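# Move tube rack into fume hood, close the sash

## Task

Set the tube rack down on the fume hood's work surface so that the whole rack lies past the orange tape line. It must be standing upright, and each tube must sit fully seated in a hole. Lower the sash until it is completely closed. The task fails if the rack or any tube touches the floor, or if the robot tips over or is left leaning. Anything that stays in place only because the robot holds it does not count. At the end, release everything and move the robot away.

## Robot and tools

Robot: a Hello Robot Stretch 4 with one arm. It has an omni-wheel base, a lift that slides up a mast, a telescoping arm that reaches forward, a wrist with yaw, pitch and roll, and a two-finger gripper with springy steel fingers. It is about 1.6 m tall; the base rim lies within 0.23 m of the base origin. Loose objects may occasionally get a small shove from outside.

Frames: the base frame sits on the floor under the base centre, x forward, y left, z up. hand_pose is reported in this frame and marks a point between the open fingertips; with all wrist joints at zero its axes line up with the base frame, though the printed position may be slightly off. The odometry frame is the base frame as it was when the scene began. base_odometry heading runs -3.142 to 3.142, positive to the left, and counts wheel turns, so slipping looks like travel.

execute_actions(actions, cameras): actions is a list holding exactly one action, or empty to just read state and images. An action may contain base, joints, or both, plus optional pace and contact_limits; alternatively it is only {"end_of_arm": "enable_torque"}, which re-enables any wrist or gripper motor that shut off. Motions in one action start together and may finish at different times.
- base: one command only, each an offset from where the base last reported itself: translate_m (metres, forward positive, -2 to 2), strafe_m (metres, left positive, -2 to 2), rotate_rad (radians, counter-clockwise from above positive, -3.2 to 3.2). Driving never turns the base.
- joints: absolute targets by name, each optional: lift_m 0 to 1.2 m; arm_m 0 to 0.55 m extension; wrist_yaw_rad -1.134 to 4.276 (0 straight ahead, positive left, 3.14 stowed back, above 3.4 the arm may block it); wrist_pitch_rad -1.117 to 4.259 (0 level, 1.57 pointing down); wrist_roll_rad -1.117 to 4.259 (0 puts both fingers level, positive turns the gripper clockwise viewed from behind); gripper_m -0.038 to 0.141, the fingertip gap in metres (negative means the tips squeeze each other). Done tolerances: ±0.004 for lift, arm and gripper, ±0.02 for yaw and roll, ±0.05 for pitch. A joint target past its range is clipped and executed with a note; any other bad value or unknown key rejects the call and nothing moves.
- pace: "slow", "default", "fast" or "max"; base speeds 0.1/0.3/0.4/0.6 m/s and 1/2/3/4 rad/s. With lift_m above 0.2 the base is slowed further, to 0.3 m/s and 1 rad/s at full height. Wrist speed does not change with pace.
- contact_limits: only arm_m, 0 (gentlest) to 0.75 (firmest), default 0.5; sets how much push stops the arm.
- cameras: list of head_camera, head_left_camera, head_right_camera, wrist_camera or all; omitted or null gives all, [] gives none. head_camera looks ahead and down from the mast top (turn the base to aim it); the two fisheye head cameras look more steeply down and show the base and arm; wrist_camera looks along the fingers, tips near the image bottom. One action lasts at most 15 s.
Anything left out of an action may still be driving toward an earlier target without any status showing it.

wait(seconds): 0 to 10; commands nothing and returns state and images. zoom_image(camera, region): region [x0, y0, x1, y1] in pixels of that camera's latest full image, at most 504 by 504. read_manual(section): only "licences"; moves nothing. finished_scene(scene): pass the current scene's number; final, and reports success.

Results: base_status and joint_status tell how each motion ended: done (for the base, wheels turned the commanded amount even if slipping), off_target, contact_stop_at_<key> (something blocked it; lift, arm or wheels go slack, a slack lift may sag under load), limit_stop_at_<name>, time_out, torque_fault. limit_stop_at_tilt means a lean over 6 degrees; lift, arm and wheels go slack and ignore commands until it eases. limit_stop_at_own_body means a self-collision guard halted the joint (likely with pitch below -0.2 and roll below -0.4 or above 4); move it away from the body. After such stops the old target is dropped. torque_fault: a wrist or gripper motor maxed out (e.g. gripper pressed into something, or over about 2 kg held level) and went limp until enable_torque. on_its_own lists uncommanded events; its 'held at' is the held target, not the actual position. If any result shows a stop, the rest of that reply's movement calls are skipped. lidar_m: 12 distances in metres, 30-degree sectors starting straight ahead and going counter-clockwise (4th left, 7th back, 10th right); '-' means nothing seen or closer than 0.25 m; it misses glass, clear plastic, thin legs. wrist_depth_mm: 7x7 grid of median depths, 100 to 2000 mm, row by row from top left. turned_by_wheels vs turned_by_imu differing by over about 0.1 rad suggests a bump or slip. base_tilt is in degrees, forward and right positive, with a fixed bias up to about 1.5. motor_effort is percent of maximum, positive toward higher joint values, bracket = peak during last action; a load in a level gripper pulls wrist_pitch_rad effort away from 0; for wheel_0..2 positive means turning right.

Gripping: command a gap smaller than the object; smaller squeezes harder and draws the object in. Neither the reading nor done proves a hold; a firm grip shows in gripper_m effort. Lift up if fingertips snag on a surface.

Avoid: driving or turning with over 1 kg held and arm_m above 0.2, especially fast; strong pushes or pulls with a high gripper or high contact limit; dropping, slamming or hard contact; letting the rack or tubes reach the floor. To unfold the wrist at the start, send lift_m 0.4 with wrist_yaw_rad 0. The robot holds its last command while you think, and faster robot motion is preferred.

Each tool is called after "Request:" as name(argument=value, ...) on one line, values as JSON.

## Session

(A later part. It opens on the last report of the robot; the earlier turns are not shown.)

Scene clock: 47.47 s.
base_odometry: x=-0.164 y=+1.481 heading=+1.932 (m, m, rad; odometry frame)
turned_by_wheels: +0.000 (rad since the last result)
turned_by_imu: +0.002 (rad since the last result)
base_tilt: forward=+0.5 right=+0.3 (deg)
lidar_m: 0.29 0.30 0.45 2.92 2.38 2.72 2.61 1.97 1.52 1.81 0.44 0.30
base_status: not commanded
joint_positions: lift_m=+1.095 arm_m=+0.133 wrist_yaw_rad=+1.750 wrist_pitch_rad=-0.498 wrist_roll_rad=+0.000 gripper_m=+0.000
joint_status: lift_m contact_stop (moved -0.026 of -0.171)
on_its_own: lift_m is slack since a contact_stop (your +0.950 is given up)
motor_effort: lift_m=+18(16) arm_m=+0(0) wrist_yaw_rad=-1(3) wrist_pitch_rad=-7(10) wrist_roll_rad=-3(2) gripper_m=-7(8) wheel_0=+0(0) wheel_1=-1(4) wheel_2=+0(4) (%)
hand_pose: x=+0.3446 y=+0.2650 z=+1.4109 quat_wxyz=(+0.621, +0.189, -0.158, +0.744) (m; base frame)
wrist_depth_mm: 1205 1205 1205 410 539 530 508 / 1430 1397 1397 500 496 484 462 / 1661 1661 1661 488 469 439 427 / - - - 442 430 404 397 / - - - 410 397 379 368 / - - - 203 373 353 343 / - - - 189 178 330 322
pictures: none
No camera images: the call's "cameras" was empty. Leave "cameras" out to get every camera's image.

Request:
execute_actions(actions=[{"joints": {"lift_m": 0.95}, "pace": "max"}], cameras=[])

Scene clock: 48.50 s.
base_odometry: x=-0.164 y=+1.481 heading=+1.932 (m, m, rad; odometry frame)
turned_by_wheels: +0.000 (rad since the last result)
turned_by_imu: +0.007 (rad since the last result)
base_tilt: forward=+0.3 right=+0.3 (deg)
lidar_m: 0.28 0.32 0.46 2.93 2.36 2.70 2.58 1.98 1.54 1.81 0.47 0.31
base_status: not commanded
joint_positions: lift_m=+1.051 arm_m=+0.133 wrist_yaw_rad=+1.750 wrist_pitch_rad=-0.498 wrist_roll_rad=+0.000 gripper_m=+0.000
joint_status: lift_m contact_stop (moved -0.044 of -0.145)
on_its_own: lift_m is slack since a contact_stop (your +0.950 is given up)
motor_effort: lift_m=+19(18) arm_m=+1(1) wrist_yaw_rad=+0(3) wrist_pitch_rad=-8(11) wrist_roll_rad=-3(2) gripper_m=-7(8) wheel_0=-1(1) wheel_1=-1(7) wheel_2=-1(4) (%)
hand_pose: x=+0.3446 y=+0.2650 z=+1.3667 quat_wxyz=(+0.621, +0.189, -0.158, +0.744) (m; base frame)
wrist_depth_mm: 1255 1229 1255 459 530 521 500 / 1464 1499 1499 521 500 477 455 / 1808 1756 1808 477 455 439 418 / - - - 436 427 399 389 / - - - 404 394 373 362 / - - - 203 364 349 338 / - - - 188 179 324 315
pictures: none
No camera images: the call's "cameras" was empty. Leave "cameras" out to get every camera's image.

Request:
execute_actions(actions=[{"joints": {"lift_m": 0.9}, "pace": "default"}], cameras=["head_camera"])

Scene clock: 49.80 s.
base_odometry: x=-0.164 y=+1.481 heading=+1.932 (m, m, rad; odometry frame)
turned_by_wheels: +0.000 (rad since the last result)
turned_by_imu: +0.003 (rad since the last result)
base_tilt: forward=+0.5 right=+0.2 (deg)
lidar_m: 0.28 0.31 0.42 2.92 2.37 2.71 2.58 1.98 1.57 1.82 0.45 0.34
base_status: not commanded
joint_positions: lift_m=+1.005 arm_m=+0.133 wrist_yaw_rad=+1.750 wrist_pitch_rad=-0.498 wrist_roll_rad=+0.000 gripper_m=+0.000
joint_status: lift_m contact_stop (moved -0.046 of -0.151)
on_its_own: lift_m is slack since a contact_stop (your +0.900 is given up)
motor_effort: lift_m=+19(21) arm_m=+0(0) wrist_yaw_rad=+0(3) wrist_pitch_rad=-8(10) wrist_roll_rad=-2(2) gripper_m=-7(7) wheel_0=+0(1) wheel_1=-1(2) wheel_2=-1(3) (%)
hand_pose: x=+0.3446 y=+0.2650 z=+1.3209 quat_wxyz=(+0.621, +0.189, -0.158, +0.744) (m; base frame)
wrist_depth_mm: 1308 1308 1308 525 544 521 496 / 1499 1499 1576 530 504 473 455 / 1808 1863 1808 480 459 430 415 / - - - 439 424 397 387 / - - - 404 392 368 359 / - - - 204 364 345 336 / - - - 189 179 322 315
pictures: head_camera
Images, in order (width x height): head_camera 420x560.

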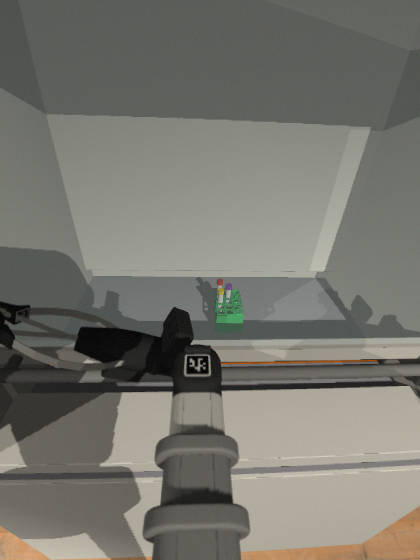

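Request:
execute_actions(actions=[{"joints": {"lift_m": 0.88}, "pace": "fast"}], cameras=[])

Scene clock: 50.80 s.
base_odometry: x=-0.164 y=+1.481 heading=+1.932 (m, m, rad; odometry frame)
turned_by_wheels: +0.000 (rad since the last result)
turned_by_imu: +0.003 (rad since the last result)
base_tilt: forward=+0.4 right=+0.3 (deg)
lidar_m: 0.28 0.32 0.44 2.93 2.34 2.70 2.61 1.92 1.56 1.82 0.44 0.31
base_status: not commanded
joint_positions: lift_m=+0.980 arm_m=+0.133 wrist_yaw_rad=+1.750 wrist_pitch_rad=-0.498 wrist_roll_rad=+0.000 gripper_m=+0.000
joint_status: lift_m contact_stop (moved -0.025 of -0.125)
on_its_own: lift_m is slack since a contact_stop (your +0.880 is given up)
motor_effort: lift_m=+18(19) arm_m=+1(0) wrist_yaw_rad=-1(3) wrist_pitch_rad=-8(10) wrist_roll_rad=-3(3) gripper_m=-8(8) wheel_0=+0(0) wheel_1=-1(2) wheel_2=-1(3) (%)
hand_pose: x=+0.3446 y=+0.2650 z=+1.2956 quat_wxyz=(+0.621, +0.189, -0.158, +0.744) (m; base frame)
wrist_depth_mm: 1336 1366 1366 554 544 517 492 / 1537 1576 1618 525 500 469 452 / 1863 1808 1921 477 455 430 413 / - - - 436 424 399 382 / - - - 402 392 366 357 / - - - 204 362 343 332 / - - - 189 178 322 315
pictures: none
No camera images: the call's "cameras" was empty. Leave "cameras" out to get every camera's image.

Request:
execute_actions(actions=[{"joints": {"lift_m": 0.88}, "pace": "fast"}], cameras=[])

Scene clock: 51.77 s.
base_odometry: x=-0.164 y=+1.481 heading=+1.932 (m, m, rad; odometry frame)
turned_by_wheels: +0.000 (rad since the last result)
turned_by_imu: +0.003 (rad since the last result)
base_tilt: forward=+0.4 right=+0.3 (deg)
lidar_m: 0.28 0.30 0.44 2.93 2.37 2.70 2.59 1.93 1.53 1.81 0.47 0.31
base_status: not commanded
joint_positions: lift_m=+0.954 arm_m=+0.133 wrist_yaw_rad=+1.750 wrist_pitch_rad=-0.498 wrist_roll_rad=+0.000 gripper_m=+0.000
joint_status: lift_m contact_stop (moved -0.025 of -0.100)
on_its_own: lift_m is slack since a contact_stop (your +0.880 is given up)
motor_effort: lift_m=+19(19) arm_m=+1(0) wrist_yaw_rad=-1(3) wrist_pitch_rad=-7(10) wrist_roll_rad=-2(2) gripper_m=-6(7) wheel_0=+0(0) wheel_1=-2(2) wheel_2=-1(3) (%)
hand_pose: x=+0.3446 y=+0.2650 z=+1.2701 quat_wxyz=(+0.621, +0.189, -0.158, +0.744) (m; base frame)
wrist_depth_mm: 1336 1366 1366 554 544 517 492 / 1618 1618 1618 521 492 466 445 / 1921 1921 1921 473 452 427 413 / - - - 436 418 394 382 / - - - 404 387 364 353 / - - - 204 359 342 329 / - - - 189 179 320 312
pictures: none
No camera images: the call's "cameras" was empty. Leave "cameras" out to get every camera's image.

Request:
execute_actions(actions=[{"joints": {"lift_m": 0.86}, "pace": "fast"}], cameras=[])

Scene clock: 52.80 s.
base_odometry: x=-0.164 y=+1.481 heading=+1.932 (m, m, rad; odometry frame)
turned_by_wheels: +0.000 (rad since the last result)
turned_by_imu: +0.002 (rad since the last result)
base_tilt: forward=+0.4 right=+0.2 (deg)
lidar_m: 0.27 0.32 0.45 2.93 2.38 2.71 2.60 1.91 1.52 1.80 0.44 0.31
base_status: not commanded
joint_positions: lift_m=+0.929 arm_m=+0.133 wrist_yaw_rad=+1.750 wrist_pitch_rad=-0.498 wrist_roll_rad=+0.000 gripper_m=+0.000
joint_status: lift_m contact_stop (moved -0.025 of -0.094)
on_its_own: lift_m is slack since a contact_stop (your +0.860 is given up)
motor_effort: lift_m=+18(18) arm_m=+0(1) wrist_yaw_rad=-2(2) wrist_pitch_rad=-8(10) wrist_roll_rad=-2(2) gripper_m=-8(7) wheel_0=+0(0) wheel_1=-2(2) wheel_2=-1(3) (%)
hand_pose: x=+0.3445 y=+0.2650 z=+1.2447 quat_wxyz=(+0.621, +0.189, -0.158, +0.744) (m; base frame)
wrist_depth_mm: 1397 1397 1397 569 544 512 492 / 1618 1661 1618 517 496 469 445 / 1921 1983 1983 477 452 424 410 / - - - 436 415 394 379 / - - - 407 387 366 355 / - - - 202 359 343 330 / - - - 189 179 320 312
pictures: none
No camera images: the call's "cameras" was empty. Leave "cameras" out to get every camera's image.

Request:
execute_actions(actions=[{"joints": {"lift_m": 0.85}, "pace": "fast"}], cameras=[])

Scene clock: 53.80 s.
base_odometry: x=-0.164 y=+1.481 heading=+1.931 (m, m, rad; odometry frame)
turned_by_wheels: +0.000 (rad since the last result)
turned_by_imu: +0.002 (rad since the last result)
base_tilt: forward=+0.5 right=+0.4 (deg)
lidar_m: 0.29 0.29 0.43 2.93 2.37 2.71 2.58 1.94 1.58 1.83 0.46 0.31
base_status: not commanded
joint_positions: lift_m=+0.909 arm_m=+0.133 wrist_yaw_rad=+1.750 wrist_pitch_rad=-0.498 wrist_roll_rad=+0.000 gripper_m=+0.000
joint_status: lift_m contact_stop (moved -0.020 of -0.079)
on_its_own: lift_m is slack since a contact_stop (your +0.850 is given up)
motor_effort: lift_m=+18(18) arm_m=+0(0) wrist_yaw_rad=+0(3) wrist_pitch_rad=-8(10) wrist_roll_rad=-2(2) gripper_m=-7(8) wheel_0=+0(0) wheel_1=-1(1) wheel_2=-1(3) (%)
hand_pose: x=+0.3445 y=+0.2650 z=+1.2246 quat_wxyz=(+0.621, +0.189, -0.158, +0.744) (m; base frame)
wrist_depth_mm: 1430 1430 1397 580 544 508 484 / 1661 1618 1708 525 492 462 445 / 1983 1983 - 477 449 427 407 / - - - 439 415 392 377 / - - - 404 384 364 351 / - - - 204 357 343 329 / - - - 189 179 320 310
pictures: none
No camera images: the call's "cameras" was empty. Leave "cameras" out to get every camera's image.

Request:
execute_actions(actions=[{"joints": {"lift_m": 0.84}, "pace": "fast"}], cameras=["head_camera"])

Scene clock: 54.67 s.
base_odometry: x=-0.164 y=+1.481 heading=+1.931 (m, m, rad; odometry frame)
turned_by_wheels: +0.000 (rad since the last result)
turned_by_imu: +0.001 (rad since the last result)
base_tilt: forward=+0.5 right=+0.3 (deg)
lidar_m: 0.30 0.33 0.45 2.92 2.36 2.68 2.59 1.96 1.53 1.80 0.46 0.32
base_status: not commanded
joint_positions: lift_m=+0.889 arm_m=+0.133 wrist_yaw_rad=+1.750 wrist_pitch_rad=-0.498 wrist_roll_rad=+0.000 gripper_m=+0.000
joint_status: lift_m contact_stop (moved -0.020 of -0.069)
on_its_own: lift_m is slack since a contact_stop (your +0.840 is given up)
motor_effort: lift_m=+18(15) arm_m=+0(0) wrist_yaw_rad=-1(3) wrist_pitch_rad=-8(9) wrist_roll_rad=-2(2) gripper_m=-7(8) wheel_0=+0(1) wheel_1=-1(2) wheel_2=-1(2) (%)
hand_pose: x=+0.3445 y=+0.2650 z=+1.2046 quat_wxyz=(+0.621, +0.189, -0.158, +0.744) (m; base frame)
wrist_depth_mm: 1430 1430 1430 591 544 504 488 / 1661 1708 1708 521 496 462 445 / - - - 480 452 424 407 / - - - 436 415 392 377 / - - - 402 382 362 351 / - - - 204 357 342 330 / - - - 189 179 319 310
pictures: head_camera
Images, in order (width x height): head_camera 420x560.

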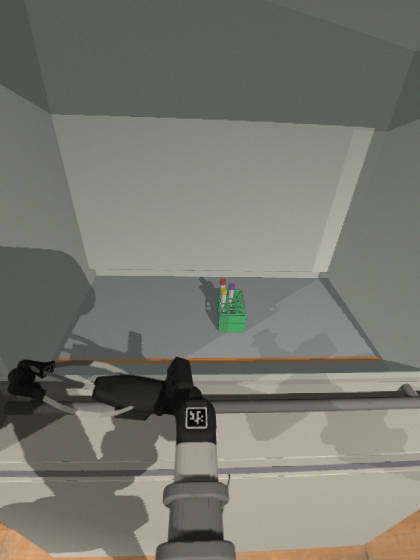

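Request:
execute_actions(actions=[{"joints": {"lift_m": 0.84}, "pace": "default"}], cameras=[])

Scene clock: 55.57 s.
base_odometry: x=-0.164 y=+1.481 heading=+1.931 (m, m, rad; odometry frame)
turned_by_wheels: +0.000 (rad since the last result)
turned_by_imu: +0.002 (rad since the last result)
base_tilt: forward=+0.5 right=+0.4 (deg)
lidar_m: 0.29 0.30 0.44 2.92 2.36 2.71 2.59 1.91 1.55 1.81 0.44 0.31
base_status: not commanded
joint_positions: lift_m=+0.867 arm_m=+0.133 wrist_yaw_rad=+1.750 wrist_pitch_rad=-0.498 wrist_roll_rad=+0.000 gripper_m=+0.000
joint_status: lift_m contact_stop (moved -0.021 of -0.049)
on_its_own: lift_m is slack since a contact_stop (your +0.840 is given up)
motor_effort: lift_m=+18(18) arm_m=+1(1) wrist_yaw_rad=-1(3) wrist_pitch_rad=-7(10) wrist_roll_rad=-2(2) gripper_m=-7(7) wheel_0=+0(1) wheel_1=-2(2) wheel_2=-1(3) (%)
hand_pose: x=+0.3445 y=+0.2650 z=+1.1831 quat_wxyz=(+0.621, +0.189, -0.158, +0.744) (m; base frame)
wrist_depth_mm: 1464 1464 1499 585 544 504 488 / 1661 1708 1708 525 496 459 445 / - - - 477 449 421 407 / - - - 436 413 394 377 / - - - 404 384 362 351 / - - - 204 357 340 327 / - - - 189 179 319 307
pictures: none
No camera images: the call's "cameras" was empty. Leave "cameras" out to get every camera's image.

Request:
execute_actions(actions=[{"joints": {"lift_m": 0.84}, "pace": "slow"}], cameras=[])

Scene clock: 56.40 s.
base_odometry: x=-0.164 y=+1.481 heading=+1.931 (m, m, rad; odometry frame)
turned_by_wheels: +0.000 (rad since the last result)
turned_by_imu: +0.001 (rad since the last result)
base_tilt: forward=+0.4 right=+0.3 (deg)
lidar_m: 0.28 0.30 0.45 2.94 2.36 2.68 2.61 1.93 1.54 1.82 0.47 0.30
base_status: not commanded
joint_positions: lift_m=+0.852 arm_m=+0.133 wrist_yaw_rad=+1.750 wrist_pitch_rad=-0.498 wrist_roll_rad=+0.000 gripper_m=+0.000
joint_status: lift_m contact_stop (moved -0.015 of -0.027)
on_its_own: lift_m is slack since a contact_stop (your +0.840 is given up)
motor_effort: lift_m=+18(18) arm_m=+1(0) wrist_yaw_rad=+0(2) wrist_pitch_rad=-9(8) wrist_roll_rad=-2(2) gripper_m=-7(7) wheel_0=+0(0) wheel_1=-1(2) wheel_2=-3(3) (%)
hand_pose: x=+0.3446 y=+0.2650 z=+1.1680 quat_wxyz=(+0.621, +0.189, -0.158, +0.744) (m; base frame)
wrist_depth_mm: 1499 1499 1464 585 544 504 484 / 1756 1708 1708 525 500 462 439 / - - - 477 449 421 407 / - - - 436 415 389 375 / - - - 399 382 362 349 / - - - 204 355 340 329 / - - - 189 179 319 306
pictures: none
No camera images: the call's "cameras" was empty. Leave "cameras" out to get every camera's image.

Request:
execute_actions(actions=[{"joints": {"lift_m": 0.83}, "pace": "slow"}], cameras=[])

Scene clock: 57.20 s.
base_odometry: x=-0.164 y=+1.481 heading=+1.931 (m, m, rad; odometry frame)
turned_by_wheels: +0.000 (rad since the last result)
turned_by_imu: +0.001 (rad since the last result)
base_tilt: forward=+0.4 right=+0.4 (deg)
lidar_m: 0.30 0.32 0.46 2.93 2.36 2.69 2.61 1.93 1.53 1.81 0.46 0.32
base_status: not commanded
joint_positions: lift_m=+0.843 arm_m=+0.133 wrist_yaw_rad=+1.749 wrist_pitch_rad=-0.497 wrist_roll_rad=+0.000 gripper_m=+0.000
joint_status: lift_m contact_stop (moved -0.009 of -0.022)
on_its_own: lift_m is slack since a contact_stop (your +0.830 is given up)
motor_effort: lift_m=+16(18) arm_m=+0(0) wrist_yaw_rad=+2(3) wrist_pitch_rad=-9(10) wrist_roll_rad=-2(2) gripper_m=-6(6) wheel_0=+0(0) wheel_1=-1(1) wheel_2=-4(4) (%)
hand_pose: x=+0.3447 y=+0.2650 z=+1.1587 quat_wxyz=(+0.621, +0.189, -0.158, +0.744) (m; base frame)
wrist_depth_mm: 1499 1464 1537 591 539 500 484 / 1708 1756 1708 521 488 459 439 / - - - 480 449 418 404 / - - - 433 413 389 375 / - - - 399 379 362 351 / - - - 204 353 342 327 / - - - 189 179 320 307
pictures: none
No camera images: the call's "cameras" was empty. Leave "cameras" out to get every camera's image.

Request:
execute_actions(actions=[{"joints": {"lift_m": 0.82}, "pace": "slow"}], cameras=["head_camera"])

Scene clock: 58.07 s.
base_odometry: x=-0.164 y=+1.481 heading=+1.931 (m, m, rad; odometry frame)
turned_by_wheels: +0.000 (rad since the last result)
turned_by_imu: +0.001 (rad since the last result)
base_tilt: forward=+0.2 right=+0.4 (deg)
lidar_m: 0.28 0.32 0.43 2.94 2.34 2.69 2.59 1.93 1.56 1.80 0.43 0.32
base_status: not commanded
joint_positions: lift_m=+0.842 arm_m=+0.133 wrist_yaw_rad=+1.750 wrist_pitch_rad=-0.498 wrist_roll_rad=+0.000 gripper_m=+0.000
joint_status: lift_m contact_stop (moved -0.001 of -0.023)
on_its_own: lift_m is slack since a contact_stop (your +0.820 is given up)
motor_effort: lift_m=+13(14) arm_m=+1(1) wrist_yaw_rad=+1(1) wrist_pitch_rad=-9(10) wrist_roll_rad=-2(2) gripper_m=-7(6) wheel_0=+0(1) wheel_1=+0(1) wheel_2=-4(4) (%)
hand_pose: x=+0.3446 y=+0.2650 z=+1.1577 quat_wxyz=(+0.621, +0.189, -0.158, +0.744) (m; base frame)
wrist_depth_mm: 1464 1537 1499 585 539 504 484 / 1756 1808 1708 521 488 459 439 / - - - 473 452 418 404 / - - - 433 413 389 375 / - - - 397 379 362 349 / - - - 203 355 340 327 / - - - 188 179 317 307
pictures: head_camera
Images, in order (width x height): head_camera 420x560.

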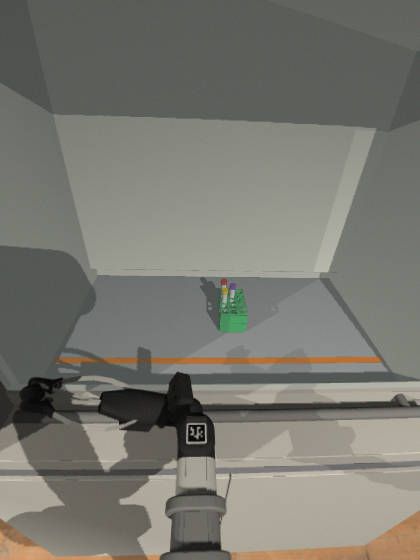

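Request:
execute_actions(actions=[{"joints": {"lift_m": 0.88}, "pace": "fast"}], cameras=[])

Request:
execute_actions(actions=[{"base": {"translate_m": -0.4}, "joints": {"arm_m": 0.0}, "pace": "fast"}], cameras=["head_camera"])

Request:
execute_actions(actions=[{"joints": {"lift_m": 0.73, "wrist_yaw_rad": 0.0, "wrist_pitch_rad": 0.0}, "pace": "fast"}], cameras=["wrist_camera"])

Request:
zoom_image(camera="wrist_camera", region=[200, 110, 440, 250])

Scene clock: 59.07 s.
base_odometry: x=-0.164 y=+1.481 heading=+1.931 (m, m, rad; odometry frame)
turned_by_wheels: +0.000 (rad since the last result)
turned_by_imu: +0.000 (rad since the last result)
base_tilt: forward=+0.4 right=+0.3 (deg)
lidar_m: 0.30 0.32 0.45 2.93 2.32 2.69 2.58 1.97 1.57 1.80 0.45 0.32
base_status: not commanded
joint_positions: lift_m=+0.880 arm_m=+0.133 wrist_yaw_rad=+1.750 wrist_pitch_rad=-0.498 wrist_roll_rad=+0.000 gripper_m=+0.000
joint_status: all done
motor_effort: lift_m=+20(23) arm_m=+1(0) wrist_yaw_rad=+0(2) wrist_pitch_rad=-9(9) wrist_roll_rad=-2(2) gripper_m=-6(7) wheel_0=+0(0) wheel_1=+0(0) wheel_2=-4(4) (%)
hand_pose: x=+0.3446 y=+0.2650 z=+1.1958 quat_wxyz=(+0.621, +0.189, -0.158, +0.744) (m; base frame)
wrist_depth_mm: 1464 1430 1430 580 544 500 480 / 1756 1756 1661 525 492 462 439 / - - - 473 445 421 404 / - - - 436 415 389 375 / - - - 399 382 362 349 / - - - 203 353 340 327 / - - - 189 179 319 307
pictures: none
No camera images: the call's "cameras" was empty. Leave "cameras" out to get every camera's image.

Scene clock: 61.57 s.
base_odometry: x=-0.023 y=+1.106 heading=+1.931 (m, m, rad; odometry frame)
turned_by_wheels: +0.000 (rad since the last result)
turned_by_imu: +0.003 (rad since the last result)
base_tilt: forward=+0.5 right=+0.2 (deg)
lidar_m: 0.70 0.71 2.26 2.28 2.25 2.29 2.19 1.94 1.43 1.39 1.88 0.73
base_status: done
joint_positions: lift_m=+0.880 arm_m=+0.002 wrist_yaw_rad=+1.750 wrist_pitch_rad=-0.498 wrist_roll_rad=+0.000 gripper_m=+0.000
joint_status: all done
motor_effort: lift_m=+20(20) arm_m=-6(1) wrist_yaw_rad=-1(0) wrist_pitch_rad=-8(9) wrist_roll_rad=-2(2) gripper_m=-7(7) wheel_0=-1(6) wheel_1=-1(10) wheel_2=-1(12) (%)
hand_pose: x=+0.2136 y=+0.2650 z=+1.1958 quat_wxyz=(+0.621, +0.189, -0.158, +0.744) (m; base frame)
wrist_depth_mm: 1464 1430 1430 1430 1464 1430 1537 / 1708 1708 1708 1708 1708 1808 1756 / - - - - - - - / - - - - - - - / - - - - - - - / - - - 203 - - - / - - - 189 178 - -
pictures: head_camera
Images, in order (width x height): head_camera 420x560.

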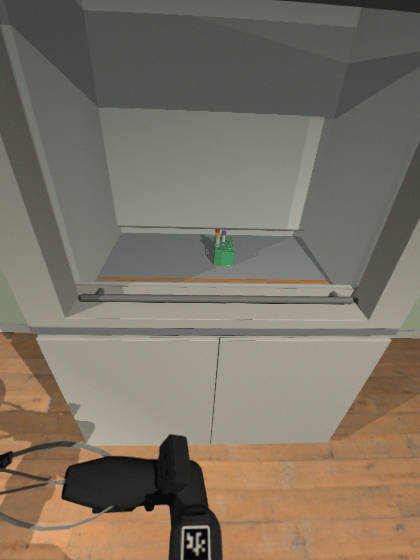

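Scene clock: 63.10 s.
base_odometry: x=-0.023 y=+1.106 heading=+1.931 (m, m, rad; odometry frame)
turned_by_wheels: +0.000 (rad since the last result)
turned_by_imu: +0.001 (rad since the last result)
base_tilt: forward=+0.4 right=+0.1 (deg)
lidar_m: 0.68 0.75 2.24 2.23 2.27 2.27 2.19 1.89 1.43 1.42 1.91 0.73
base_status: not commanded
joint_positions: lift_m=+0.730 arm_m=+0.002 wrist_yaw_rad=+0.000 wrist_pitch_rad=+0.002 wrist_roll_rad=+0.000 gripper_m=+0.000
joint_status: all done
motor_effort: lift_m=+17(18) arm_m=-6(6) wrist_yaw_rad=-1(4) wrist_pitch_rad=-9(9) wrist_roll_rad=-2(2) gripper_m=-6(7) wheel_0=-1(2) wheel_1=-1(0) wheel_2=-1(1) (%)
hand_pose: x=+0.4613 y=-0.0873 z=+0.9076 quat_wxyz=(+1.000, +0.000, +0.001, +0.000) (m; base frame)
wrist_depth_mm: 750 1118 1118 1138 1118 960 647 / 741 1138 1138 1118 1138 946 661 / 750 1098 1138 1138 1138 946 668 / 544 549 544 559 554 559 569 / 477 480 484 488 488 496 500 / 477 480 480 204 488 492 492 / 469 477 480 188 179 492 496
pictures: wrist_camera
Images, in order (width x height): wrist_camera 616x392.

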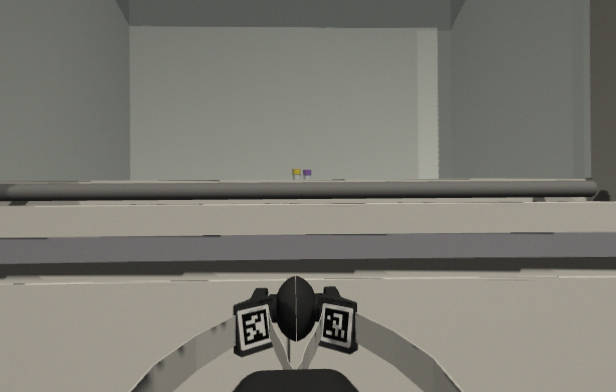

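Region (200, 110, 440, 250) of wrist_camera's 616x392 image, scaled by 2.100; it fills the top 294 rows of this view, and the rest is white.

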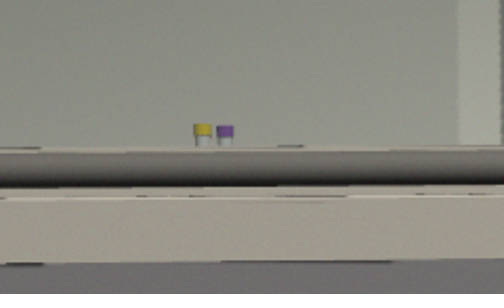

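The sash is shut with no gap, and the tube tops are level.

Request:
finished_scene(scene=2)

The scene is finished: the task was done.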